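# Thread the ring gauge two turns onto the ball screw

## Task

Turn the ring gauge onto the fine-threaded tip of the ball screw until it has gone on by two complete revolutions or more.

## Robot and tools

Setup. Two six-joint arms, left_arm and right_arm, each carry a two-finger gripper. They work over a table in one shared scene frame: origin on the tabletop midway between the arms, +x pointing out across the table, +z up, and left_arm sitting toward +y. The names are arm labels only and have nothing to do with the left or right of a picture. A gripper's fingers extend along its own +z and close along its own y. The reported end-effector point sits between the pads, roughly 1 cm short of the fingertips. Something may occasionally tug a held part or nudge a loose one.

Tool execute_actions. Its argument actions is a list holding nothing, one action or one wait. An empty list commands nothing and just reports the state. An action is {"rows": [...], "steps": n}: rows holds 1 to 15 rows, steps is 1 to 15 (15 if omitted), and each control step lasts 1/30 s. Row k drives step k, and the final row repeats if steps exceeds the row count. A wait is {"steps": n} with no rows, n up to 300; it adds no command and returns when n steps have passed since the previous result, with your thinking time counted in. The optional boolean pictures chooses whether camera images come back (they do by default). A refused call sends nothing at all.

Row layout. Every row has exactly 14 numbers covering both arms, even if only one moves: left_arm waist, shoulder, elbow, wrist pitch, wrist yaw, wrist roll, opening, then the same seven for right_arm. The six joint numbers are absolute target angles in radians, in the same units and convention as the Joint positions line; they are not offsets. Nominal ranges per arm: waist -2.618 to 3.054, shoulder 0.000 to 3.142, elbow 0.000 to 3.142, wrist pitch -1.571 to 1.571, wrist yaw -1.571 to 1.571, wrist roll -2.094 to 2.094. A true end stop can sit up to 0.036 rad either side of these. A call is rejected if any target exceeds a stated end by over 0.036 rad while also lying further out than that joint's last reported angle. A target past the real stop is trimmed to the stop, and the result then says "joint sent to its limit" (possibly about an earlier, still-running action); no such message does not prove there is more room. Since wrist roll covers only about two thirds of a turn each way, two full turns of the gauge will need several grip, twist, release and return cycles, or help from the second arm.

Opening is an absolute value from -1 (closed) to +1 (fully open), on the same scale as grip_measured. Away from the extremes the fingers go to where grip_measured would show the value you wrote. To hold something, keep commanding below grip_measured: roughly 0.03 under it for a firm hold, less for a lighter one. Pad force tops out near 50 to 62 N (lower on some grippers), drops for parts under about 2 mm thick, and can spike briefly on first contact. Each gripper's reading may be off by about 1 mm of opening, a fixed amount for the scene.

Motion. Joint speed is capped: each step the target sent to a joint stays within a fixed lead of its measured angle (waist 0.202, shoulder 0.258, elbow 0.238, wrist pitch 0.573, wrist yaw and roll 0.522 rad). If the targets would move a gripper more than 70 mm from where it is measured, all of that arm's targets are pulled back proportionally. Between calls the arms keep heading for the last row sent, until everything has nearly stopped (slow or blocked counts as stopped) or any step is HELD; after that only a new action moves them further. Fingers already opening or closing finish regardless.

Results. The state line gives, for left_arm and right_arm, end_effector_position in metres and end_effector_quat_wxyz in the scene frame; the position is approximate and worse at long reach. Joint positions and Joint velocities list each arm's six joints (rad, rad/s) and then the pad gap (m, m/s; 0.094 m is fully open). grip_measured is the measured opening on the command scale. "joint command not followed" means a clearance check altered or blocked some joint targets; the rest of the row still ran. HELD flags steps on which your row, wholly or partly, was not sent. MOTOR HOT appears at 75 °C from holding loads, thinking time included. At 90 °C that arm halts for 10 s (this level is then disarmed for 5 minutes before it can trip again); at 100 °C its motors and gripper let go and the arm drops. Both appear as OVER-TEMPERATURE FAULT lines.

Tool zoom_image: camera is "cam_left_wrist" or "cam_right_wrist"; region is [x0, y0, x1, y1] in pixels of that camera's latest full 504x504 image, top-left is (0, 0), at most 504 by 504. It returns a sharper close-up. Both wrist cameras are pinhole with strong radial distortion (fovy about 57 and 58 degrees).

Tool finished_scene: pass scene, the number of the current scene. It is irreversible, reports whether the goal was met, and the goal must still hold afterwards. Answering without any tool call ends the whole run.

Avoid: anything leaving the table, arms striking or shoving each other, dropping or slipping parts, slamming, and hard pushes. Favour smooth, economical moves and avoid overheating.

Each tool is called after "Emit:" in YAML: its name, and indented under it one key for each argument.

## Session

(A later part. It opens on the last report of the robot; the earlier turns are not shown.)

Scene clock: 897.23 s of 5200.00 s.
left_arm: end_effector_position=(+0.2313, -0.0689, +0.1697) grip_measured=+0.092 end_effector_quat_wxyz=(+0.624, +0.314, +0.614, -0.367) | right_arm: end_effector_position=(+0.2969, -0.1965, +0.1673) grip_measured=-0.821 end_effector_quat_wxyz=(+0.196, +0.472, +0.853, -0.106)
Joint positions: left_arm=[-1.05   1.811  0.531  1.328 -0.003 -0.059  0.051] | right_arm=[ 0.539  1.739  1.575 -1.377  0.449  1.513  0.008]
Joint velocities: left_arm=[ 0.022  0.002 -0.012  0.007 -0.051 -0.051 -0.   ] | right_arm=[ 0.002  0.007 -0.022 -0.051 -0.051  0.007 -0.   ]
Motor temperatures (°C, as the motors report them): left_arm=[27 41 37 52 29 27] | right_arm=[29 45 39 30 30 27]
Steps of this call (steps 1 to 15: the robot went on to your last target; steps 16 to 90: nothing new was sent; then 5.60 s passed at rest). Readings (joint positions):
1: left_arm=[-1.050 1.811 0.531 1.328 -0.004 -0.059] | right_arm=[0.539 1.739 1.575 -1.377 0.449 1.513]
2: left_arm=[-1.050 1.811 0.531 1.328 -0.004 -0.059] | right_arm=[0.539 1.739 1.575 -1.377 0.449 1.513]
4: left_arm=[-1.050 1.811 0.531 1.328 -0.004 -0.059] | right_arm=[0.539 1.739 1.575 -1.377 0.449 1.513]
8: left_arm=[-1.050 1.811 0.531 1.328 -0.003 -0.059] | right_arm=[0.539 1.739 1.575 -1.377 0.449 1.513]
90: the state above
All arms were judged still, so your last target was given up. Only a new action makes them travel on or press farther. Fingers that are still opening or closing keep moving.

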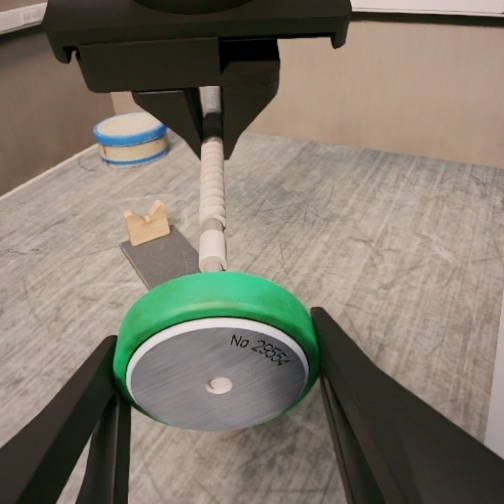

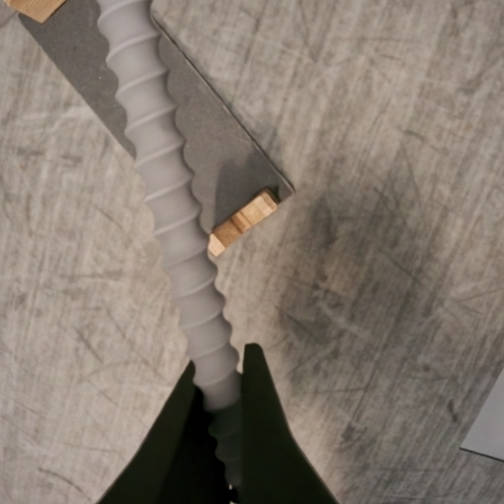

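Emit:
execute_actions:
  actions:
    - {"rows":[[-1.049,1.8,0.555,1.38,0,-0.07,-0.03,0.515,1.74,1.565,-1.38,0.455,1.518,-0.87],[-1.045,1.8,0.555,1.38,0,-0.07,-0.03,0.51,1.74,1.565,-1.38,0.455,1.518,-0.87],[-1.04,1.8,0.555,1.38,0,-0.07,-0.03,0.51,1.74,1.565,-1.38,0.455,1.518,-0.87],[-1.04,1.8,0.555,1.38,0,-0.07,-0.03,0.51,1.74,1.565,-1.38,0.455,1.518,-0.87],[-1.04,1.8,0.555,1.38,0,-0.07,-0.03,0.51,1.74,1.565,-1.38,0.455,1.518,-0.87],[-1.04,1.8,0.555,1.38,0,-0.07,-0.03,0.51,1.74,1.565,-1.38,0.455,1.518,-0.87],[-1.04,1.8,0.555,1.38,0,-0.07,-0.03,0.51,1.74,1.565,-1.38,0.455,1.518,-0.87],[-1.04,1.8,0.555,1.38,0,-0.07,-0.03,0.51,1.74,1.565,-1.38,0.455,1.518,-0.87],[-1.034,1.8,0.555,1.38,0,-0.07,-0.03,0.51,1.74,1.565,-1.38,0.455,1.518,-0.87]],"steps":15}

Scene clock: 906.90 s of 5200.00 s.
left_arm: end_effector_position=(+0.2348, -0.0667, +0.1698) grip_measured=+0.092 end_effector_quat_wxyz=(+0.626, +0.311, +0.615, -0.364) | right_arm: end_effector_position=(+0.2983, -0.2025, +0.1669) grip_measured=-0.821 end_effector_quat_wxyz=(+0.193, +0.481, +0.848, -0.107)
Joint positions: left_arm=[-1.04   1.811  0.531  1.328 -0.002 -0.059  0.051] | right_arm=[ 0.517  1.739  1.575 -1.377  0.444  1.513  0.008]
Joint velocities: left_arm=[-0.007  0.022 -0.022 -0.022 -0.066  0.066 -0.001] | right_arm=[-0.002 -0.002 -0.002 -0.007  0.022 -0.022  0.   ]
Motor temperatures (°C, as the motors report them): left_arm=[27 41 37 53 29 27] | right_arm=[29 45 39 30 30 27]
Steps of this call (steps 1 to 90: nothing new was sent; then 6.17 s passed at rest; steps 91 to 105: all 15 steps of this action). Readings (joint positions):
91: left_arm=[-1.050 1.811 0.531 1.328 -0.003 -0.059] | right_arm=[0.536 1.739 1.575 -1.377 0.449 1.513]
92: left_arm=[-1.050 1.811 0.531 1.328 -0.003 -0.059] | right_arm=[0.533 1.739 1.575 -1.377 0.447 1.513]
94: left_arm=[-1.050 1.811 0.531 1.328 -0.003 -0.059] | right_arm=[0.524 1.739 1.575 -1.377 0.446 1.513]
98: left_arm=[-1.050 1.811 0.531 1.328 -0.003 -0.059] | right_arm=[0.517 1.739 1.575 -1.377 0.445 1.513]
105: the state above

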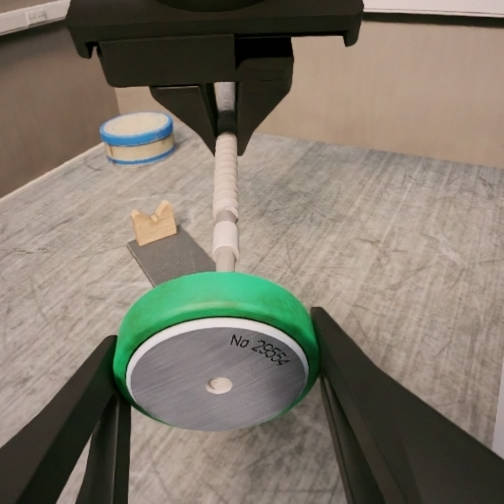

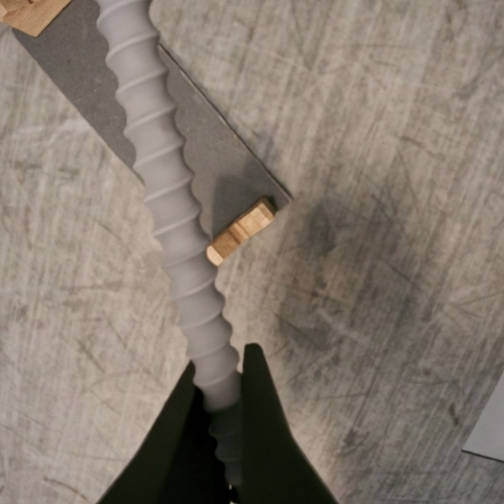

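Emit:
execute_actions:
  actions:
    - {"rows":[[-1.048,1.8,0.555,1.38,0,-0.07,-0.03,0.515,1.74,1.565,-1.38,0.43,1.518,-0.87],[-1.052,1.8,0.555,1.38,0,-0.07,-0.03,0.515,1.74,1.565,-1.38,0.42,1.518,-0.87],[-1.054,1.8,0.555,1.38,0,-0.07,-0.03,0.515,1.74,1.565,-1.38,0.415,1.518,-0.87]],"steps":15}

Scene clock: 910.80 s of 5200.00 s.
left_arm: end_effector_position=(+0.2321, -0.0684, +0.1698) grip_measured=+0.092 end_effector_quat_wxyz=(+0.625, +0.313, +0.614, -0.366) | right_arm: end_effector_position=(+0.2956, -0.1972, +0.1642) grip_measured=-0.821 end_effector_quat_wxyz=(+0.178, +0.483, +0.852, -0.097)
Joint positions: left_arm=[-1.047  1.811  0.531  1.328 -0.002 -0.059  0.051] | right_arm=[ 0.517  1.739  1.575 -1.377  0.407  1.513  0.008]
Joint velocities: left_arm=[ 0.002  0.017  0.012 -0.007 -0.022 -0.037 -0.002] | right_arm=[-0.012 -0.017 -0.002 -0.007  0.007 -0.037  0.   ]
Motor temperatures (°C, as the motors report them): left_arm=[27 41 37 53 29 27] | right_arm=[29 45 39 30 30 27]
Steps of this call (steps 1 to 15: the robot went on to your last target; steps 16 to 90: nothing new was sent; then 0.40 s passed at rest; steps 91 to 105: all 15 steps of this action). Readings (joint positions):
91: left_arm=[-1.040 1.811 0.531 1.328 -0.002 -0.059] | right_arm=[0.517 1.739 1.575 -1.377 0.441 1.513]
92: left_arm=[-1.041 1.811 0.531 1.328 -0.002 -0.059] | right_arm=[0.517 1.739 1.575 -1.377 0.435 1.513]
94: left_arm=[-1.044 1.811 0.531 1.328 -0.002 -0.059] | right_arm=[0.517 1.739 1.575 -1.377 0.424 1.513]
98: left_arm=[-1.047 1.811 0.531 1.328 -0.002 -0.059] | right_arm=[0.517 1.739 1.575 -1.377 0.412 1.513]
105: the state above

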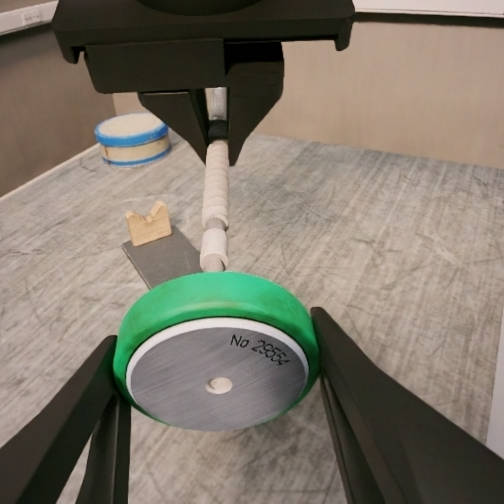

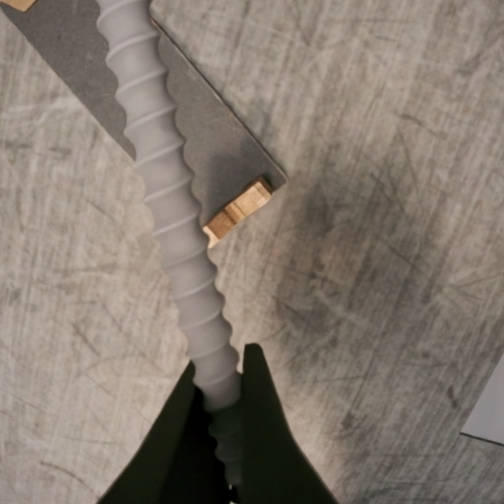

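Emit:
execute_actions:
  actions:
    - {"rows":[[-1.054,1.8,0.555,1.38,0,-0.07,-0.03,0.515,1.74,1.565,-1.38,0.425,1.518,-0.87],[-1.054,1.8,0.555,1.38,0,-0.07,-0.03,0.515,1.74,1.565,-1.38,0.433,1.518,-0.87],[-1.054,1.8,0.555,1.38,0,-0.07,-0.03,0.515,1.74,1.565,-1.38,0.44,1.518,-0.87]],"steps":15}

Scene clock: 916.60 s of 5200.00 s.
left_arm: end_effector_position=(+0.2321, -0.0684, +0.1698) grip_measured=+0.092 end_effector_quat_wxyz=(+0.625, +0.313, +0.614, -0.366) | right_arm: end_effector_position=(+0.2961, -0.1981, +0.1647) grip_measured=-0.821 end_effector_quat_wxyz=(+0.180, +0.483, +0.851, -0.099)
Joint positions: left_arm=[-1.047  1.811  0.531  1.328 -0.002 -0.059  0.051] | right_arm=[ 0.517  1.739  1.575 -1.377  0.414  1.513  0.008]
Joint velocities: left_arm=[ 0.022 -0.012 -0.007  0.066  0.037 -0.037  0.001] | right_arm=[-0.002 -0.002 -0.022 -0.037  0.051 -0.037  0.   ]
Motor temperatures (°C, as the motors report them): left_arm=[27 41 37 53 29 27] | right_arm=[29 45 39 30 30 27]
Steps of this call (steps 1 to 15: the robot went on to your last target; steps 16 to 90: nothing new was sent; then 2.30 s passed at rest; steps 91 to 105: all 15 steps of this action). Readings (joint positions):
91: left_arm=[-1.047 1.811 0.531 1.328 -0.002 -0.059] | right_arm=[0.517 1.739 1.575 -1.377 0.407 1.513]
92: left_arm=[-1.047 1.811 0.531 1.328 -0.002 -0.059] | right_arm=[0.517 1.739 1.575 -1.377 0.407 1.513]
94: left_arm=[-1.047 1.811 0.531 1.328 -0.002 -0.059] | right_arm=[0.517 1.739 1.575 -1.377 0.409 1.513]
98: left_arm=[-1.047 1.811 0.531 1.328 -0.002 -0.059] | right_arm=[0.517 1.739 1.575 -1.377 0.412 1.513]
105: the state above

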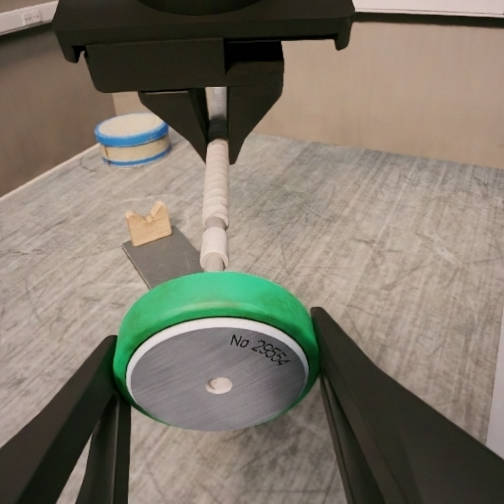

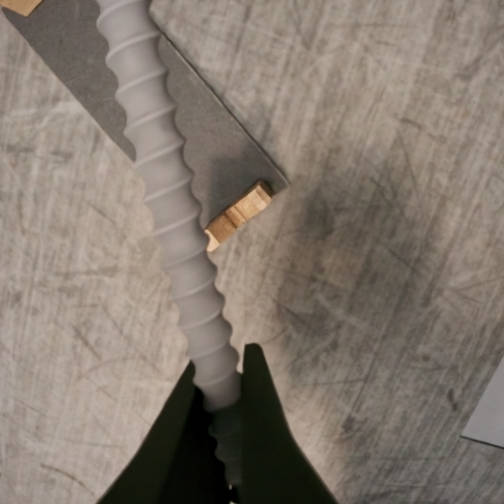

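Emit:
execute_actions:
  actions:
    - {"rows":[[-1.054,1.8,0.555,1.38,0,-0.07,-0.03,0.515,1.74,1.565,-1.38,0.446,1.518,-0.87],[-1.054,1.8,0.555,1.38,0,-0.07,-0.03,0.515,1.74,1.565,-1.38,0.452,1.518,-0.87],[-1.054,1.8,0.555,1.38,0,-0.07,-0.03,0.515,1.74,1.565,-1.38,0.456,1.518,-0.87]],"steps":15}

Scene clock: 919.67 s of 5200.00 s.
left_arm: end_effector_position=(+0.2321, -0.0684, +0.1698) grip_measured=+0.092 end_effector_quat_wxyz=(+0.625, +0.313, +0.614, -0.366) | right_arm: end_effector_position=(+0.2972, -0.2004, +0.1658) grip_measured=-0.821 end_effector_quat_wxyz=(+0.187, +0.482, +0.850, -0.103)
Joint positions: left_arm=[-1.047  1.811  0.531  1.328 -0.002 -0.059  0.051] | right_arm=[ 0.517  1.739  1.575 -1.377  0.429  1.513  0.008]
Joint velocities: left_arm=[-0.022 -0.002  0.007 -0.066  0.022 -0.037  0.   ] | right_arm=[-0.012 -0.012  0.002 -0.081  0.066  0.037 -0.001]
Motor temperatures (°C, as the motors report them): left_arm=[27 41 37 53 29 27] | right_arm=[29 45 39 30 30 27]
Steps of this call (steps 1 to 15: the robot went on to your last target; steps 16 to 77: nothing new was sent; steps 78 to 92: all 15 steps of this action). Readings (joint positions):
78: left_arm=[-1.047 1.811 0.531 1.328 -0.002 -0.059] | right_arm=[0.517 1.739 1.575 -1.377 0.415 1.513]
79: left_arm=[-1.047 1.811 0.531 1.328 -0.002 -0.059] | right_arm=[0.517 1.739 1.575 -1.377 0.417 1.513]
81: left_arm=[-1.047 1.811 0.531 1.328 -0.002 -0.059] | right_arm=[0.517 1.739 1.575 -1.377 0.422 1.513]
85: left_arm=[-1.047 1.811 0.531 1.328 -0.002 -0.059] | right_arm=[0.517 1.739 1.575 -1.377 0.427 1.513]
92: the state above

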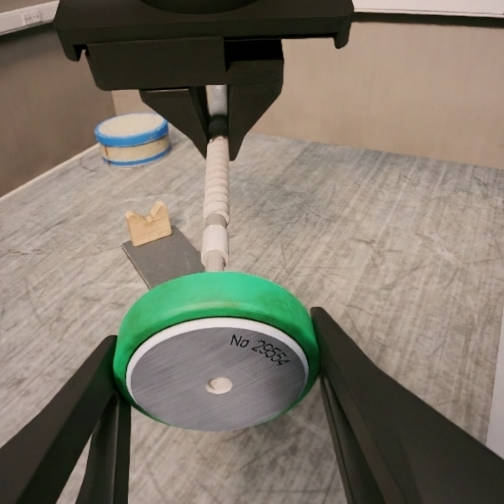

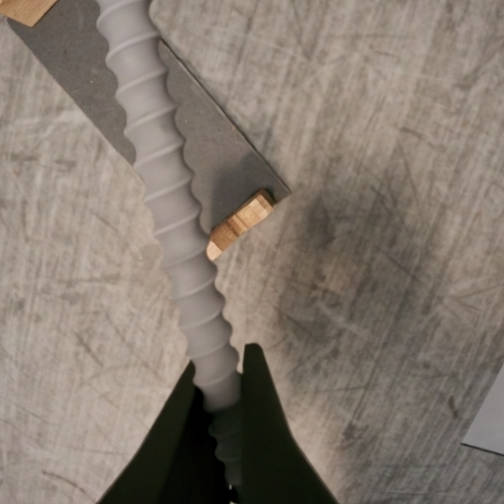

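Emit:
zoom_image:
  camera: "cam_left_wrist"
  region: [160,80,280,420]

Region (160, 80, 280, 420) of cam_left_wrist's 504x504 image, scaled by 1.482, with more detail than that image has; it fills the left 178 columns of this view, and the rest is white.

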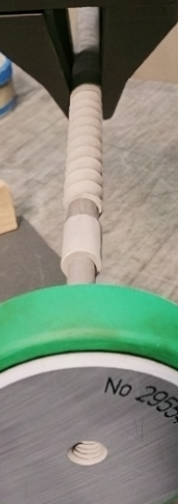

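Emit:
execute_actions:
  actions:
    - {"rows":[[-1.048,1.8,0.555,1.38,0,-0.07,-0.03,0.515,1.74,1.565,-1.38,0.456,1.518,-0.87],[-1.043,1.8,0.555,1.38,0,-0.07,-0.03,0.515,1.74,1.565,-1.38,0.456,1.518,-0.87],[-1.04,1.8,0.555,1.38,0,-0.07,-0.03,0.515,1.74,1.565,-1.38,0.456,1.518,-0.87],[-1.038,1.8,0.555,1.38,0,-0.07,-0.03,0.515,1.74,1.565,-1.38,0.456,1.518,-0.87]],"steps":15}

Scene clock: 926.60 s of 5200.00 s.
left_arm: end_effector_position=(+0.2321, -0.0684, +0.1698) grip_measured=+0.092 end_effector_quat_wxyz=(+0.625, +0.313, +0.614, -0.366) | right_arm: end_effector_position=(+0.2973, -0.2005, +0.1659) grip_measured=-0.821 end_effector_quat_wxyz=(+0.187, +0.482, +0.850, -0.103)
Joint positions: left_arm=[-1.047  1.811  0.531  1.328 -0.002 -0.059  0.051] | right_arm=[ 0.517  1.739  1.575 -1.377  0.43   1.513  0.008]
Joint velocities: left_arm=[ 0.002  0.002  0.012 -0.022 -0.037  0.051  0.   ] | right_arm=[-0.007  0.002 -0.017 -0.037  0.051  0.007 -0.001]
Motor temperatures (°C, as the motors report them): left_arm=[27 41 37 53 29 27] | right_arm=[29 45 39 30 30 27]
Steps of this call (steps 1 to 15: the robot went on to your last target; steps 16 to 90: nothing new was sent; then 3.43 s passed at rest; steps 91 to 105: all 15 steps of this action). Readings (joint positions):
91: left_arm=[-1.047 1.811 0.531 1.328 -0.002 -0.059] | right_arm=[0.517 1.739 1.575 -1.377 0.430 1.513]
92: left_arm=[-1.047 1.811 0.531 1.328 -0.002 -0.059] | right_arm=[0.517 1.739 1.575 -1.377 0.430 1.513]
94: left_arm=[-1.047 1.811 0.531 1.328 -0.002 -0.059] | right_arm=[0.517 1.739 1.575 -1.377 0.430 1.513]
98: left_arm=[-1.047 1.811 0.531 1.328 -0.002 -0.059] | right_arm=[0.517 1.739 1.575 -1.377 0.430 1.513]
105: the state above

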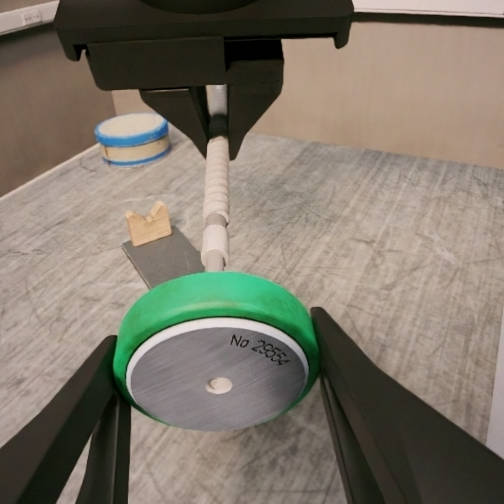

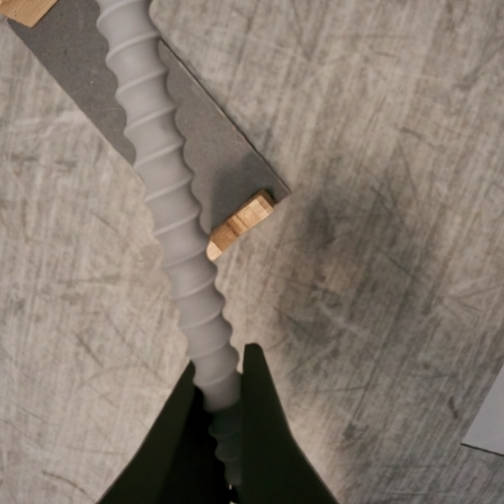

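Emit:
execute_actions:
  actions:
    - {"rows":[[-1.036,1.8,0.555,1.38,0,-0.07,-0.03,0.515,1.74,1.565,-1.38,0.456,1.518,-0.87],[-1.0345,1.8,0.555,1.38,0,-0.07,-0.03,0.515,1.74,1.565,-1.38,0.456,1.518,-0.87]],"steps":12}

Scene clock: 929.03 s of 5200.00 s.
left_arm: end_effector_position=(+0.2345, -0.0669, +0.1698) grip_measured=+0.092 end_effector_quat_wxyz=(+0.626, +0.311, +0.615, -0.365) | right_arm: end_effector_position=(+0.2973, -0.2005, +0.1659) grip_measured=-0.821 end_effector_quat_wxyz=(+0.187, +0.482, +0.850, -0.103)
Joint positions: left_arm=[-1.041  1.811  0.531  1.328 -0.002 -0.059  0.051] | right_arm=[ 0.517  1.739  1.575 -1.377  0.43   1.513  0.008]
Joint velocities: left_arm=[ 0.002  0.007 -0.017 -0.066 -0.007  0.022  0.   ] | right_arm=[-0.002  0.007  0.002  0.007  0.007 -0.022 -0.   ]
Motor temperatures (°C, as the motors report them): left_arm=[27 41 37 53 29 27] | right_arm=[29 45 39 30 30 27]
Steps of this call (steps 1 to 15: the robot went on to your last target; steps 16 to 61: nothing new was sent; steps 62 to 73: all 12 steps of this action). Readings (joint positions):
62: left_arm=[-1.047 1.811 0.531 1.328 -0.002 -0.059] | right_arm=[0.517 1.739 1.575 -1.377 0.430 1.513]
63: left_arm=[-1.046 1.811 0.531 1.328 -0.002 -0.059] | right_arm=[0.517 1.739 1.575 -1.377 0.430 1.513]
65: left_arm=[-1.043 1.811 0.531 1.328 -0.002 -0.059] | right_arm=[0.517 1.739 1.575 -1.377 0.430 1.513]
69: left_arm=[-1.041 1.811 0.531 1.328 -0.002 -0.059] | right_arm=[0.517 1.739 1.575 -1.377 0.430 1.513]
73: the state above

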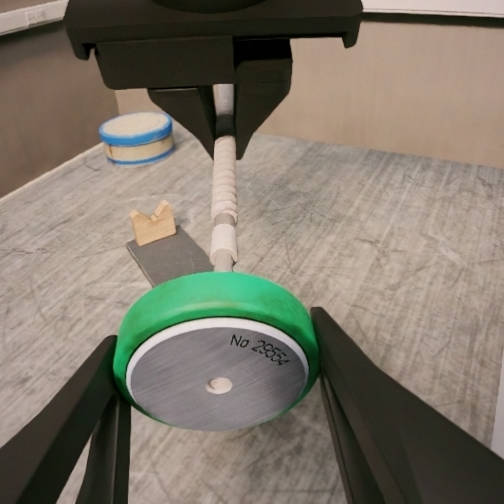

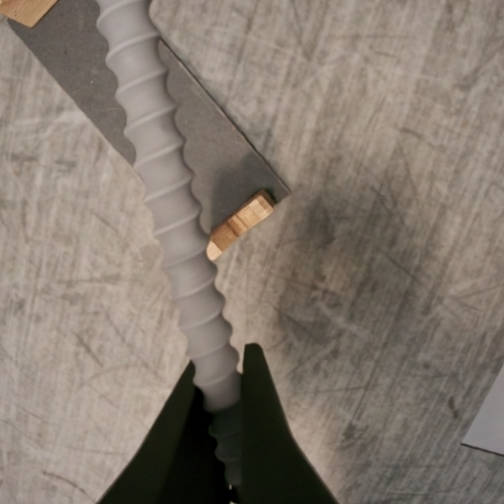

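Emit:
execute_actions:
  actions:
    - {"rows":[[-1.044,1.8,0.555,1.38,0,-0.07,-0.03,0.525,1.74,1.565,-1.38,0.456,1.518,-0.87],[-1.048,1.8,0.555,1.38,0,-0.07,-0.03,0.53,1.74,1.565,-1.38,0.456,1.518,-0.87],[-1.0505,1.8,0.555,1.38,0,-0.07,-0.03,0.535,1.74,1.565,-1.38,0.456,1.518,-0.87],[-1.0505,1.8,0.555,1.38,0,-0.07,-0.03,0.54,1.74,1.565,-1.38,0.456,1.518,-0.87]],"steps":15}

Scene clock: 937.90 s of 5200.00 s.
left_arm: end_effector_position=(+0.2345, -0.0669, +0.1698) grip_measured=+0.092 end_effector_quat_wxyz=(+0.626, +0.311, +0.615, -0.365) | right_arm: end_effector_position=(+0.2965, -0.1971, +0.1661) grip_measured=-0.821 end_effector_quat_wxyz=(+0.189, +0.476, +0.852, -0.103)
Joint positions: left_arm=[-1.041  1.811  0.531  1.328 -0.002 -0.059  0.051] | right_arm=[ 0.53   1.739  1.575 -1.377  0.434  1.513  0.008]
Joint velocities: left_arm=[-0.012 -0.022 -0.017  0.007 -0.007 -0.066  0.   ] | right_arm=[-0.017 -0.007  0.007 -0.007 -0.022 -0.007  0.   ]
Motor temperatures (°C, as the motors report them): left_arm=[27 41 37 54 29 27] | right_arm=[29 45 39 30 30 27]
Steps of this call (steps 1 to 15: the robot went on to your last target; steps 16 to 90: nothing new was sent; then 5.37 s passed at rest; steps 91 to 105: all 15 steps of this action). Readings (joint positions):
91: left_arm=[-1.041 1.811 0.531 1.328 -0.002 -0.059] | right_arm=[0.517 1.739 1.575 -1.377 0.430 1.513]
92: left_arm=[-1.041 1.811 0.531 1.328 -0.002 -0.059] | right_arm=[0.517 1.739 1.575 -1.377 0.430 1.513]
94: left_arm=[-1.041 1.811 0.531 1.328 -0.002 -0.059] | right_arm=[0.520 1.739 1.575 -1.377 0.431 1.513]
98: left_arm=[-1.041 1.811 0.531 1.328 -0.002 -0.059] | right_arm=[0.530 1.739 1.575 -1.377 0.433 1.513]
105: the state above

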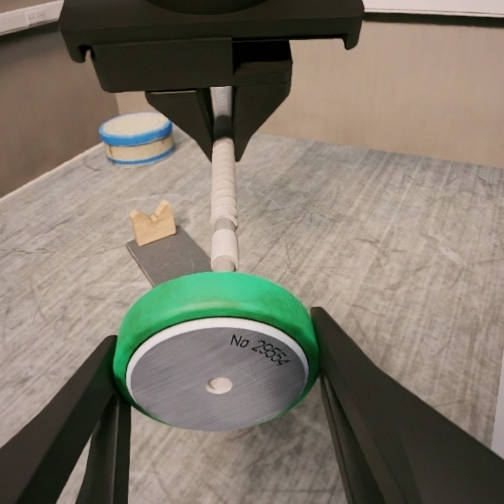

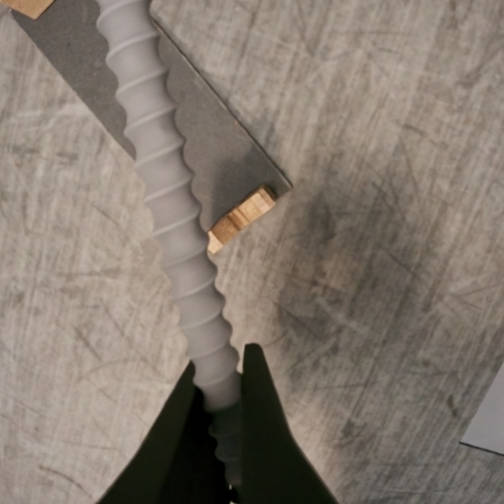

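Emit:
execute_actions:
  actions:
    - {"rows":[[-1.0525,1.8,0.555,1.38,0,-0.07,-0.03,0.522,1.74,1.565,-1.38,0.456,1.518,-0.87],[-1.054,1.8,0.555,1.38,0,-0.07,-0.03,0.518,1.74,1.565,-1.38,0.456,1.518,-0.87]],"steps":15}

Scene clock: 941.07 s of 5200.00 s.
left_arm: end_effector_position=(+0.2323, -0.0683, +0.1698) grip_measured=+0.092 end_effector_quat_wxyz=(+0.625, +0.313, +0.614, -0.366) | right_arm: end_effector_position=(+0.2965, -0.1971, +0.1661) grip_measured=-0.821 end_effector_quat_wxyz=(+0.189, +0.476, +0.852, -0.103)
Joint positions: left_arm=[-1.047  1.811  0.531  1.328 -0.002 -0.059  0.051] | right_arm=[ 0.53   1.739  1.575 -1.377  0.434  1.513  0.008]
Joint velocities: left_arm=[-0.007 -0.017 -0.012  0.007 -0.037  0.007  0.002] | right_arm=[-0.007 -0.007 -0.007  0.007 -0.037  0.022  0.001]
Motor temperatures (°C, as the motors report them): left_arm=[27 41 37 54 29 27] | right_arm=[29 45 39 30 30 27]
Steps of this call (steps 1 to 15: the robot went on to your last target; steps 16 to 80: nothing new was sent; steps 81 to 95: all 15 steps of this action). Readings (joint positions):
81: left_arm=[-1.042 1.811 0.531 1.328 -0.002 -0.059] | right_arm=[0.530 1.739 1.575 -1.377 0.434 1.513]
82: left_arm=[-1.042 1.811 0.531 1.328 -0.002 -0.059] | right_arm=[0.530 1.739 1.575 -1.377 0.434 1.513]
84: left_arm=[-1.045 1.811 0.531 1.328 -0.002 -0.059] | right_arm=[0.530 1.739 1.575 -1.377 0.434 1.513]
88: left_arm=[-1.047 1.811 0.531 1.328 -0.002 -0.059] | right_arm=[0.530 1.739 1.575 -1.377 0.434 1.513]
95: the state above

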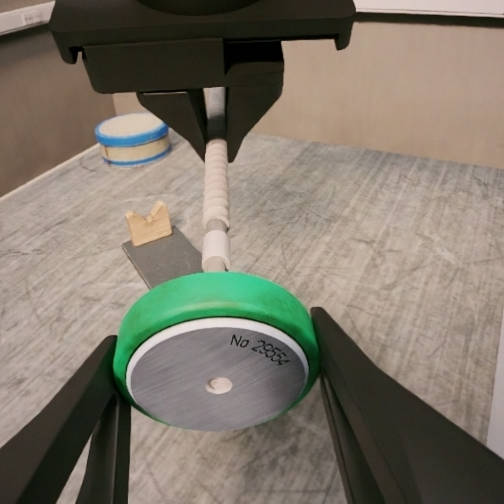

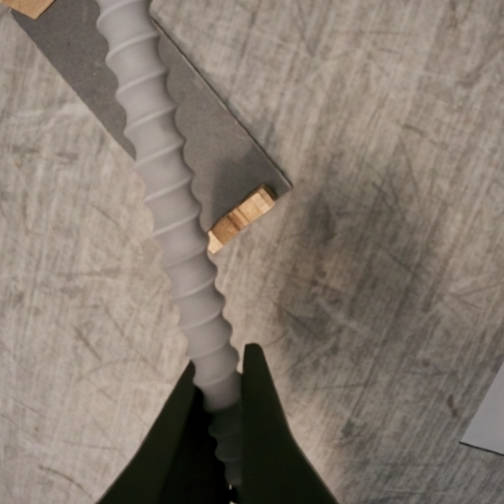

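Aligned horizontally now (216 near, 215 far). Advancing slowly.

Emit:
execute_actions:
  actions:
    - {"rows":[[-1.05,1.8,0.555,1.38,0,-0.07,-0.03,0.535,1.74,1.565,-1.38,0.452,1.518,-0.87],[-1.05,1.8,0.555,1.38,0,-0.07,-0.03,0.54,1.74,1.565,-1.38,0.452,1.518,-0.87],[-1.05,1.8,0.555,1.38,0,-0.07,-0.03,0.545,1.74,1.565,-1.38,0.452,1.518,-0.87],[-1.05,1.8,0.555,1.38,0,-0.07,-0.03,0.545,1.74,1.565,-1.38,0.452,1.518,-0.87],[-1.05,1.8,0.555,1.38,0,-0.07,-0.03,0.55,1.74,1.565,-1.38,0.452,1.518,-0.87],[-1.05,1.8,0.555,1.38,0,-0.07,-0.03,0.55,1.74,1.565,-1.38,0.452,1.518,-0.87],[-1.05,1.8,0.555,1.38,0,-0.07,-0.03,0.555,1.74,1.565,-1.38,0.452,1.518,-0.87]],"steps":15}

Scene clock: 945.73 s of 5200.00 s.
left_arm: end_effector_position=(+0.2323, -0.0683, +0.1698) grip_measured=+0.092 end_effector_quat_wxyz=(+0.625, +0.313, +0.614, -0.366) | right_arm: end_effector_position=(+0.2969, -0.1964, +0.1672) grip_measured=-0.821 end_effector_quat_wxyz=(+0.195, +0.473, +0.853, -0.106)
Joint positions: left_arm=[-1.047  1.811  0.531  1.328 -0.002 -0.059  0.051] | right_arm=[ 0.538  1.739  1.575 -1.377  0.447  1.513  0.008]
Joint velocities: left_arm=[ 0.007 -0.002 -0.002 -0.007 -0.095 -0.007  0.   ] | right_arm=[-0.007  0.002 -0.002 -0.007 -0.007 -0.081  0.   ]
Motor temperatures (°C, as the motors report them): left_arm=[27 41 37 54 29 27] | right_arm=[29 45 39 30 30 27]
Steps of this call (steps 1 to 15: the robot went on to your last target; steps 16 to 90: nothing new was sent; then 1.17 s passed at rest; steps 91 to 105: all 15 steps of this action). Readings (joint positions):
91: left_arm=[-1.047 1.811 0.531 1.328 -0.002 -0.059] | right_arm=[0.530 1.739 1.575 -1.377 0.434 1.513]
92: left_arm=[-1.047 1.811 0.531 1.328 -0.002 -0.059] | right_arm=[0.530 1.739 1.575 -1.377 0.434 1.513]
94: left_arm=[-1.047 1.811 0.531 1.328 -0.002 -0.059] | right_arm=[0.531 1.739 1.575 -1.377 0.435 1.513]
98: left_arm=[-1.047 1.811 0.531 1.328 -0.002 -0.059] | right_arm=[0.535 1.739 1.575 -1.377 0.442 1.513]
105: the state above

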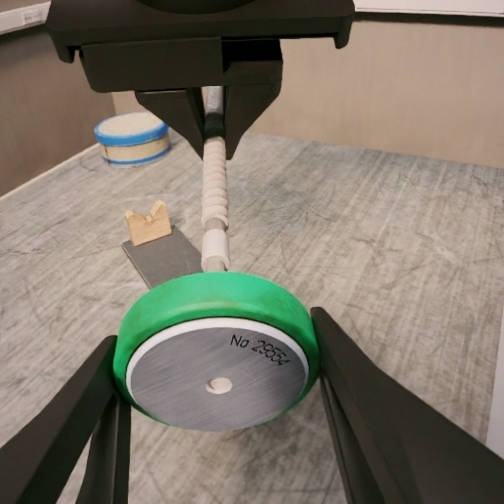

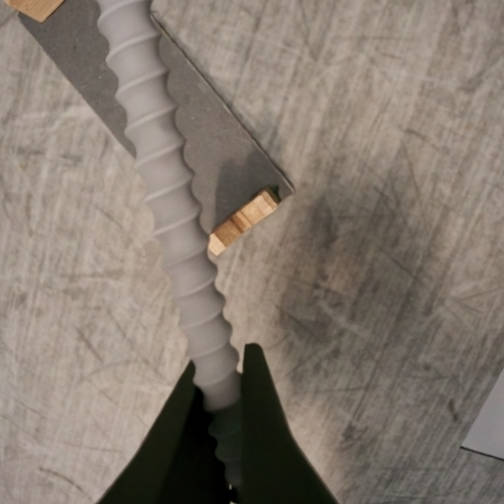

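Emit:
execute_actions:
  actions:
    - {"rows":[[-1.05,1.8,0.555,1.38,0,-0.07,-0.03,0.525,1.74,1.565,-1.38,0.445,1.518,-0.87],[-1.05,1.8,0.555,1.38,0,-0.07,-0.03,0.515,1.74,1.565,-1.38,0.44,1.518,-0.87],[-1.05,1.8,0.555,1.38,0,-0.07,-0.03,0.515,1.74,1.565,-1.38,0.44,1.518,-0.87],[-1.05,1.8,0.555,1.38,0,-0.07,-0.03,0.515,1.74,1.565,-1.38,0.44,1.518,-0.87],[-1.05,1.8,0.555,1.38,0,-0.07,-0.03,0.515,1.74,1.565,-1.38,0.44,1.518,-0.87],[-1.05,1.8,0.555,1.38,0,-0.07,-0.03,0.515,1.74,1.565,-1.38,0.44,1.518,-0.87],[-1.05,1.8,0.555,1.38,0,1.45,-0.03,0.515,1.74,1.565,-1.38,0.44,1.518,-0.87]],"steps":15}

Emit:
execute_actions:
  actions:
    - {"steps":30}

Scene clock: 950.13 s of 5200.00 s.
left_arm: end_effector_position=(+0.2322, -0.0683, +0.1698) grip_measured=+0.092 end_effector_quat_wxyz=(+0.721, +0.545, +0.422, -0.065) | right_arm: end_effector_position=(+0.2969, -0.1985, +0.1659) grip_measured=-0.821 end_effector_quat_wxyz=(+0.188, +0.479, +0.851, -0.102)
Joint positions: left_arm=[-1.047  1.811  0.531  1.328 -0.002  0.823  0.051] | right_arm=[ 0.523  1.739  1.575 -1.377  0.43   1.513  0.008]
Joint velocities: left_arm=[-0.007 -0.022 -0.002 -0.007  0.081  2.718 -0.001] | right_arm=[ 0.002  0.002  0.007 -0.007  0.022  0.037  0.001]
Motor temperatures (°C, as the motors report them): left_arm=[27 41 37 54 29 27] | right_arm=[29 45 39 30 30 27]
Steps of this call (steps 1 to 15: the robot went on to your last target; steps 16 to 90: nothing new was sent; then 0.90 s passed at rest; steps 91 to 105: all 15 steps of this action). Readings (joint positions):
91: left_arm=[-1.047 1.811 0.531 1.328 -0.002 -0.059] | right_arm=[0.536 1.739 1.575 -1.377 0.447 1.513]
92: left_arm=[-1.047 1.811 0.531 1.328 -0.002 -0.059] | right_arm=[0.535 1.739 1.575 -1.377 0.444 1.513]
94: left_arm=[-1.047 1.811 0.531 1.328 -0.002 -0.059] | right_arm=[0.528 1.739 1.575 -1.377 0.438 1.513]
98: left_arm=[-1.047 1.811 0.531 1.328 -0.002 0.123] | right_arm=[0.523 1.739 1.575 -1.377 0.433 1.513]
105: the state above

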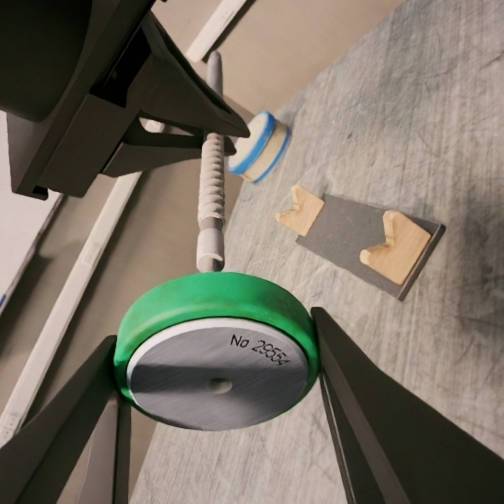

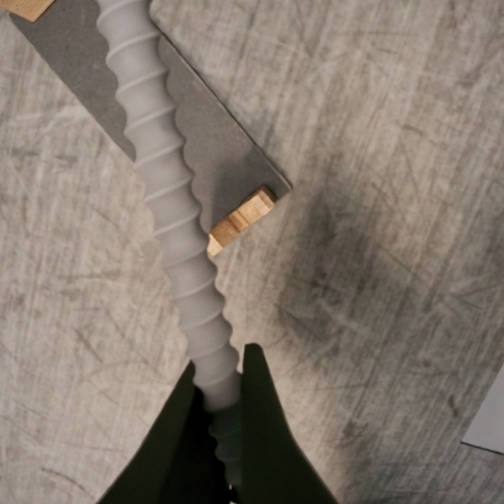

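Scene clock: 951.13 s of 5200.00 s.
left_arm: end_effector_position=(+0.2322, -0.0683, +0.1698) grip_measured=+0.092 end_effector_quat_wxyz=(+0.707, +0.648, +0.235, +0.159) | right_arm: end_effector_position=(+0.2968, -0.1984, +0.1658) grip_measured=-0.821 end_effector_quat_wxyz=(+0.187, +0.480, +0.851, -0.102)
Joint positions: left_arm=[-1.047  1.811  0.531  1.328 -0.002  1.445  0.051] | right_arm=[ 0.523  1.739  1.575 -1.377  0.429  1.513  0.008]
Joint velocities: left_arm=[-0.007  0.002  0.002  0.037 -0.051  0.022 -0.001] | right_arm=[-0.012  0.022  0.002 -0.051 -0.051 -0.051 -0.001]
Motor temperatures (°C, as the motors report them): left_arm=[27 41 37 54 29 27] | right_arm=[29 45 39 30 30 27]
Steps of this call (steps 1 to 30: the robot went on to your last target). Readings (joint positions):
1: left_arm=[-1.047 1.811 0.531 1.328 -0.002 0.923] | right_arm=[0.523 1.739 1.575 -1.377 0.430 1.513]
2: left_arm=[-1.047 1.811 0.531 1.328 -0.002 1.023] | right_arm=[0.523 1.739 1.575 -1.377 0.430 1.513]
4: left_arm=[-1.047 1.811 0.531 1.328 -0.002 1.177] | right_arm=[0.523 1.739 1.575 -1.377 0.429 1.513]
8: left_arm=[-1.047 1.811 0.531 1.328 -0.002 1.337] | right_arm=[0.523 1.739 1.575 -1.377 0.429 1.513]
30: the state above

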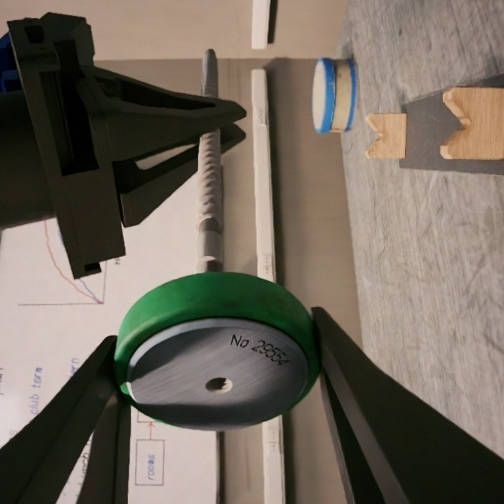

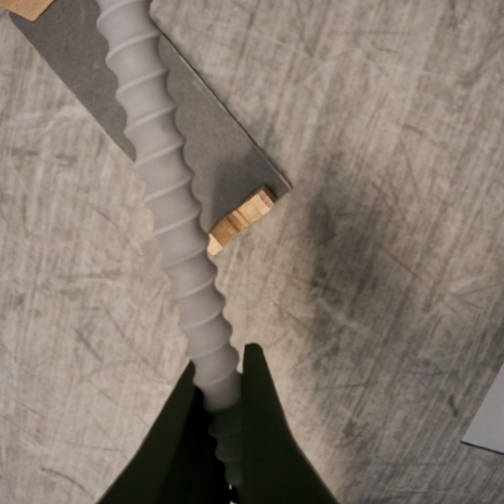

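Emit:
execute_actions:
  actions:
    - {"rows":[[-1.05,1.8,0.555,1.38,0,1.45,-0.03,0.515,1.74,1.565,-1.38,0.456,1.518,-0.87],[-1.05,1.8,0.555,1.38,0,1.45,-0.03,0.515,1.74,1.565,-1.38,0.464,1.518,-0.87],[-1.05,1.8,0.555,1.38,0,1.45,-0.03,0.515,1.74,1.565,-1.38,0.47,1.518,-0.87]],"steps":15}

Scene clock: 958.53 s of 5200.00 s.
left_arm: end_effector_position=(+0.2322, -0.0683, +0.1698) grip_measured=+0.092 end_effector_quat_wxyz=(+0.706, +0.648, +0.234, +0.160) | right_arm: end_effector_position=(+0.2978, -0.2003, +0.1668) grip_measured=-0.821 end_effector_quat_wxyz=(+0.193, +0.479, +0.850, -0.106)
Joint positions: left_arm=[-1.047  1.811  0.531  1.328 -0.002  1.446  0.051] | right_arm=[ 0.523  1.739  1.575 -1.377  0.443  1.513  0.008]
Joint velocities: left_arm=[ 0.007  0.007  0.007 -0.066  0.022  0.007 -0.   ] | right_arm=[-0.007  0.012 -0.002  0.022  0.022  0.022  0.   ]
Motor temperatures (°C, as the motors report them): left_arm=[27 41 37 54 29 27] | right_arm=[29 45 39 30 30 27]
Steps of this call (steps 1 to 15: the robot went on to your last target; steps 16 to 90: nothing new was sent; then 3.90 s passed at rest; steps 91 to 105: all 15 steps of this action). Readings (joint positions):
91: left_arm=[-1.047 1.811 0.531 1.328 -0.002 1.446] | right_arm=[0.523 1.739 1.575 -1.377 0.429 1.513]
92: left_arm=[-1.047 1.811 0.531 1.328 -0.002 1.446] | right_arm=[0.523 1.739 1.575 -1.377 0.430 1.513]
94: left_arm=[-1.047 1.811 0.531 1.328 -0.002 1.446] | right_arm=[0.523 1.739 1.575 -1.377 0.435 1.513]
98: left_arm=[-1.047 1.811 0.531 1.328 -0.002 1.446] | right_arm=[0.523 1.739 1.575 -1.377 0.440 1.513]
105: the state above

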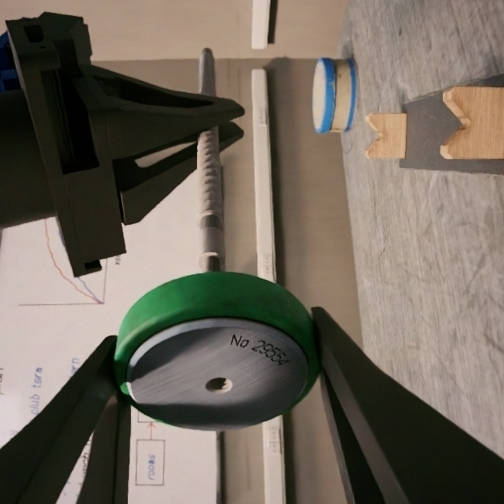

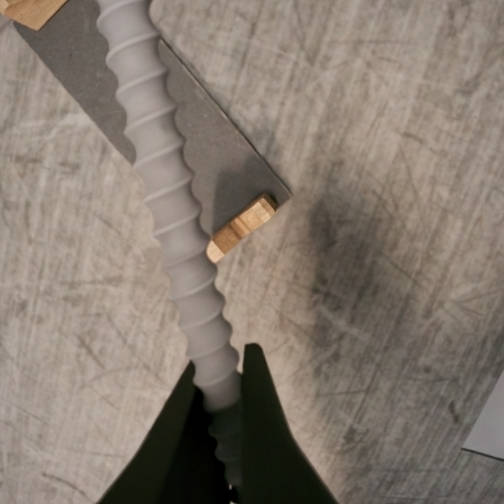

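Emit:
zoom_image:
  camera: "cam_left_wrist"
  region: [150,30,290,420]

Region (150, 30, 290, 420) of cam_left_wrist's 504x504 image, scaled by 1.292, with more detail than that image has; it fills the left 181 columns of this view, and the rest is white.

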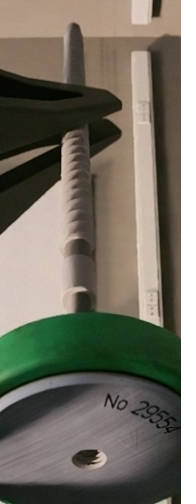

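Emit:
execute_actions:
  actions:
    - {"rows":[[-1.05,1.8,0.555,1.38,0,1.45,-0.03,0.515,1.743,1.565,-1.38,0.462,1.518,-0.87],[-1.05,1.8,0.555,1.38,0,1.45,-0.03,0.515,1.743,1.565,-1.38,0.462,1.518,-0.87],[-1.05,1.8,0.555,1.38,0,1.45,-0.03,0.515,1.743,1.565,-1.38,0.462,1.518,-0.87],[-1.05,1.8,0.555,1.38,0,1.45,-0.03,0.515,1.746,1.565,-1.38,0.462,1.518,-0.87]],"steps":15}

Scene clock: 964.97 s of 5200.00 s.
left_arm: end_effector_position=(+0.2322, -0.0683, +0.1698) grip_measured=+0.092 end_effector_quat_wxyz=(+0.706, +0.648, +0.234, +0.160) | right_arm: end_effector_position=(+0.2979, -0.2004, +0.1669) grip_measured=-0.821 end_effector_quat_wxyz=(+0.193, +0.479, +0.850, -0.106)
Joint positions: left_arm=[-1.047  1.811  0.531  1.328 -0.002  1.446  0.051] | right_arm=[ 0.523  1.739  1.575 -1.377  0.443  1.513  0.008]
Joint velocities: left_arm=[-0.022  0.002 -0.002  0.007 -0.022 -0.095  0.   ] | right_arm=[ 0.002 -0.007 -0.012 -0.007 -0.037 -0.007  0.001]
Motor temperatures (°C, as the motors report them): left_arm=[27 41 37 54 29 27] | right_arm=[29 45 39 30 30 27]
Steps of this call (steps 1 to 15: the robot went on to your last target; steps 16 to 90: nothing new was sent; then 2.93 s passed at rest; steps 91 to 105: all 15 steps of this action). Readings (joint positions):
91: left_arm=[-1.047 1.811 0.531 1.328 -0.002 1.446] | right_arm=[0.523 1.739 1.575 -1.377 0.443 1.513]
92: left_arm=[-1.047 1.811 0.531 1.328 -0.002 1.446] | right_arm=[0.523 1.739 1.575 -1.377 0.443 1.513]
94: left_arm=[-1.047 1.811 0.531 1.328 -0.002 1.446] | right_arm=[0.523 1.739 1.575 -1.377 0.443 1.513]
98: left_arm=[-1.047 1.811 0.531 1.328 -0.002 1.446] | right_arm=[0.523 1.739 1.575 -1.377 0.443 1.513]
105: the state above

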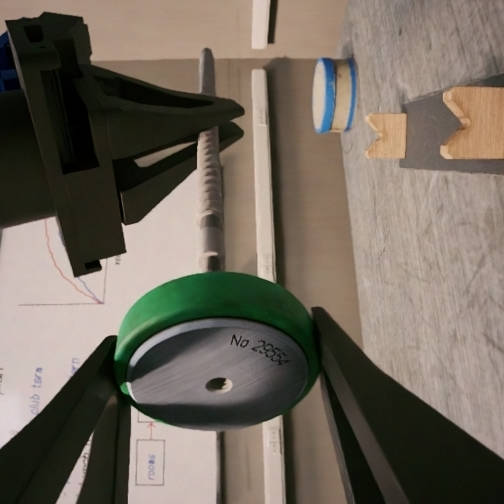

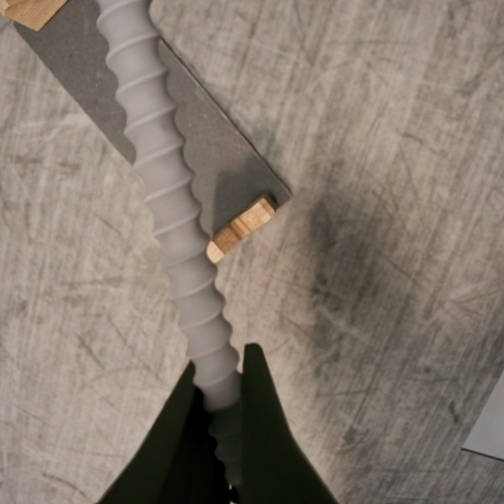

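Creeping the shoulder command further.

Emit:
execute_actions:
  actions:
    - {"rows":[[-1.05,1.8,0.555,1.38,0,1.45,-0.03,0.515,1.748,1.565,-1.38,0.462,1.518,-0.87],[-1.05,1.8,0.555,1.38,0,1.45,-0.03,0.515,1.748,1.565,-1.38,0.462,1.518,-0.87],[-1.05,1.8,0.555,1.38,0,1.45,-0.03,0.515,1.748,1.565,-1.38,0.462,1.518,-0.87],[-1.05,1.8,0.555,1.38,0,1.45,-0.03,0.515,1.75,1.565,-1.38,0.462,1.518,-0.87],[-1.05,1.8,0.555,1.38,0,1.45,-0.03,0.515,1.75,1.565,-1.38,0.462,1.518,-0.87],[-1.05,1.8,0.555,1.38,0,1.45,-0.03,0.515,1.75,1.565,-1.38,0.462,1.518,-0.87],[-1.05,1.8,0.555,1.38,0,1.45,-0.03,0.515,1.75,1.565,-1.38,0.462,1.518,-0.87],[-1.05,1.8,0.555,1.38,0,1.45,-0.03,0.515,1.752,1.565,-1.38,0.462,1.518,-0.87]],"steps":15}
  pictures: false

Scene clock: 970.27 s of 5200.00 s.
left_arm: end_effector_position=(+0.2322, -0.0683, +0.1698) grip_measured=+0.092 end_effector_quat_wxyz=(+0.706, +0.648, +0.234, +0.160) | right_arm: end_effector_position=(+0.2979, -0.2004, +0.1669) grip_measured=-0.821 end_effector_quat_wxyz=(+0.193, +0.479, +0.850, -0.106)
Joint positions: left_arm=[-1.047  1.811  0.531  1.328 -0.002  1.446  0.051] | right_arm=[ 0.523  1.739  1.575 -1.377  0.443  1.513  0.008]
Joint velocities: left_arm=[ 0.002 -0.007 -0.002 -0.022 -0.081 -0.007  0.   ] | right_arm=[-0.007  0.002  0.002 -0.066 -0.051 -0.022  0.001]
Motor temperatures (°C, as the motors report them): left_arm=[27 41 37 54 29 27] | right_arm=[29 45 39 30 30 27]
Steps of this call (steps 1 to 15: the robot went on to your last target; steps 16 to 90: nothing new was sent; then 1.80 s passed at rest; steps 91 to 105: all 15 steps of this action). Readings (joint positions):
91: left_arm=[-1.047 1.811 0.531 1.328 -0.002 1.446] | right_arm=[0.523 1.739 1.575 -1.377 0.443 1.513]
92: left_arm=[-1.047 1.811 0.531 1.328 -0.002 1.446] | right_arm=[0.523 1.739 1.575 -1.377 0.443 1.513]
94: left_arm=[-1.047 1.811 0.531 1.328 -0.002 1.446] | right_arm=[0.523 1.739 1.575 -1.377 0.443 1.513]
98: left_arm=[-1.047 1.811 0.531 1.328 -0.002 1.446] | right_arm=[0.523 1.739 1.575 -1.377 0.443 1.513]
105: the state above

Emit:
execute_actions:
  actions:
    - {"rows":[[-1.05,1.8,0.555,1.38,0,1.45,-0.03,0.515,1.755,1.565,-1.38,0.462,1.518,-0.87],[-1.05,1.8,0.555,1.38,0,1.45,-0.03,0.515,1.758,1.565,-1.38,0.462,1.518,-0.87],[-1.05,1.8,0.555,1.38,0,1.45,-0.03,0.515,1.758,1.565,-1.38,0.462,1.518,-0.87],[-1.05,1.8,0.555,1.38,0,1.45,-0.03,0.515,1.758,1.565,-1.38,0.462,1.518,-0.87],[-1.05,1.8,0.555,1.38,0,1.45,-0.03,0.515,1.753,1.565,-1.38,0.462,1.518,-0.87]],"steps":12}

Scene clock: 974.47 s of 5200.00 s.
left_arm: end_effector_position=(+0.2322, -0.0683, +0.1698) grip_measured=+0.092 end_effector_quat_wxyz=(+0.706, +0.648, +0.234, +0.160) | right_arm: end_effector_position=(+0.2979, -0.2004, +0.1669) grip_measured=-0.821 end_effector_quat_wxyz=(+0.193, +0.479, +0.850, -0.106)
Joint positions: left_arm=[-1.047  1.811  0.531  1.328 -0.002  1.446  0.051] | right_arm=[ 0.523  1.739  1.575 -1.377  0.443  1.513  0.008]
Joint velocities: left_arm=[-0.002 -0.002 -0.022  0.022  0.051  0.022  0.   ] | right_arm=[ 0.017 -0.012 -0.002 -0.037  0.022 -0.022  0.   ]
Motor temperatures (°C, as the motors report them): left_arm=[27 41 37 54 29 27] | right_arm=[29 44 39 30 30 27]
Steps of this call (steps 1 to 15: the robot went on to your last target; steps 16 to 90: nothing new was sent; then 0.80 s passed at rest; steps 91 to 102: all 12 steps of this action). Readings (joint positions):
91: left_arm=[-1.047 1.811 0.531 1.328 -0.002 1.446] | right_arm=[0.523 1.739 1.575 -1.377 0.443 1.513]
92: left_arm=[-1.047 1.811 0.531 1.328 -0.002 1.446] | right_arm=[0.523 1.739 1.575 -1.377 0.443 1.513]
94: left_arm=[-1.047 1.811 0.531 1.328 -0.002 1.446] | right_arm=[0.523 1.739 1.575 -1.377 0.443 1.513]
98: left_arm=[-1.047 1.811 0.531 1.328 -0.002 1.446] | right_arm=[0.523 1.739 1.575 -1.377 0.443 1.513]
102: the state above

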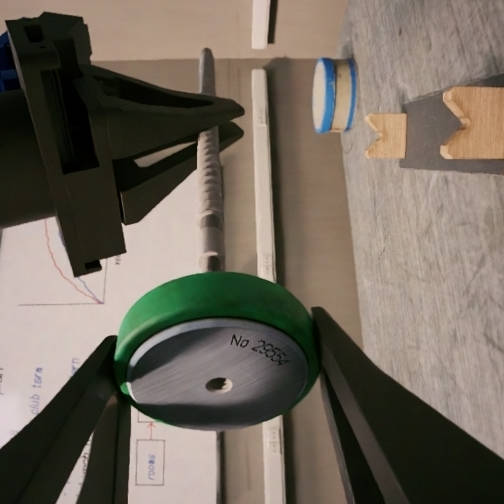

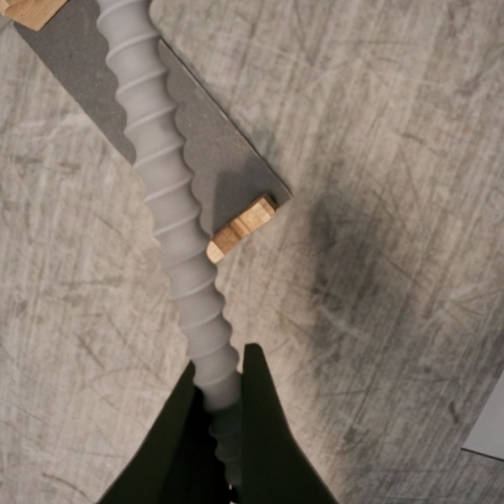

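Emit:
execute_actions:
  actions:
    - {"rows":[[-1.05,1.8,0.555,1.38,0,1.45,-0.03,0.515,1.762,1.565,-1.38,0.462,1.518,-0.87],[-1.05,1.8,0.555,1.38,0,1.45,-0.03,0.515,1.762,1.565,-1.38,0.462,1.518,-0.87],[-1.05,1.8,0.555,1.38,0,1.45,-0.03,0.515,1.765,1.565,-1.38,0.462,1.518,-0.87],[-1.05,1.8,0.555,1.38,0,1.45,-0.03,0.515,1.765,1.565,-1.38,0.462,1.518,-0.87],[-1.05,1.8,0.555,1.38,0,1.45,-0.03,0.515,1.768,1.565,-1.38,0.462,1.518,-0.87],[-1.05,1.8,0.555,1.38,0,1.45,-0.03,0.515,1.768,1.565,-1.38,0.462,1.518,-0.87],[-1.05,1.8,0.555,1.38,0,1.45,-0.03,0.515,1.755,1.565,-1.38,0.462,1.518,-0.87]],"steps":12}
  pictures: false

Scene clock: 981.50 s of 5200.00 s.
left_arm: end_effector_position=(+0.2322, -0.0683, +0.1698) grip_measured=+0.092 end_effector_quat_wxyz=(+0.706, +0.648, +0.234, +0.160) | right_arm: end_effector_position=(+0.2985, -0.2001, +0.1632) grip_measured=-0.821 end_effector_quat_wxyz=(+0.190, +0.478, +0.850, -0.111)
Joint positions: left_arm=[-1.047  1.811  0.531  1.328 -0.002  1.446  0.051] | right_arm=[ 0.523  1.751  1.575 -1.376  0.443  1.513  0.008]
Joint velocities: left_arm=[-0.012 -0.007  0.002  0.022  0.007  0.037 -0.   ] | right_arm=[ 0.012 -0.007 -0.017 -0.066 -0.022  0.022 -0.001]
Motor temperatures (°C, as the motors report them): left_arm=[27 41 37 55 29 27] | right_arm=[29 44 39 30 30 27]
Steps of this call (steps 1 to 15: the robot went on to your last target; steps 16 to 90: nothing new was sent; then 3.63 s passed at rest; steps 91 to 102: all 12 steps of this action). Readings (joint positions):
91: left_arm=[-1.047 1.811 0.531 1.328 -0.002 1.446] | right_arm=[0.523 1.739 1.575 -1.377 0.443 1.513]
92: left_arm=[-1.047 1.811 0.531 1.328 -0.002 1.446] | right_arm=[0.523 1.739 1.575 -1.377 0.443 1.513]
94: left_arm=[-1.047 1.811 0.531 1.328 -0.002 1.446] | right_arm=[0.523 1.742 1.575 -1.377 0.443 1.513]
98: left_arm=[-1.047 1.811 0.531 1.328 -0.002 1.446] | right_arm=[0.523 1.751 1.575 -1.376 0.443 1.513]
102: the state above


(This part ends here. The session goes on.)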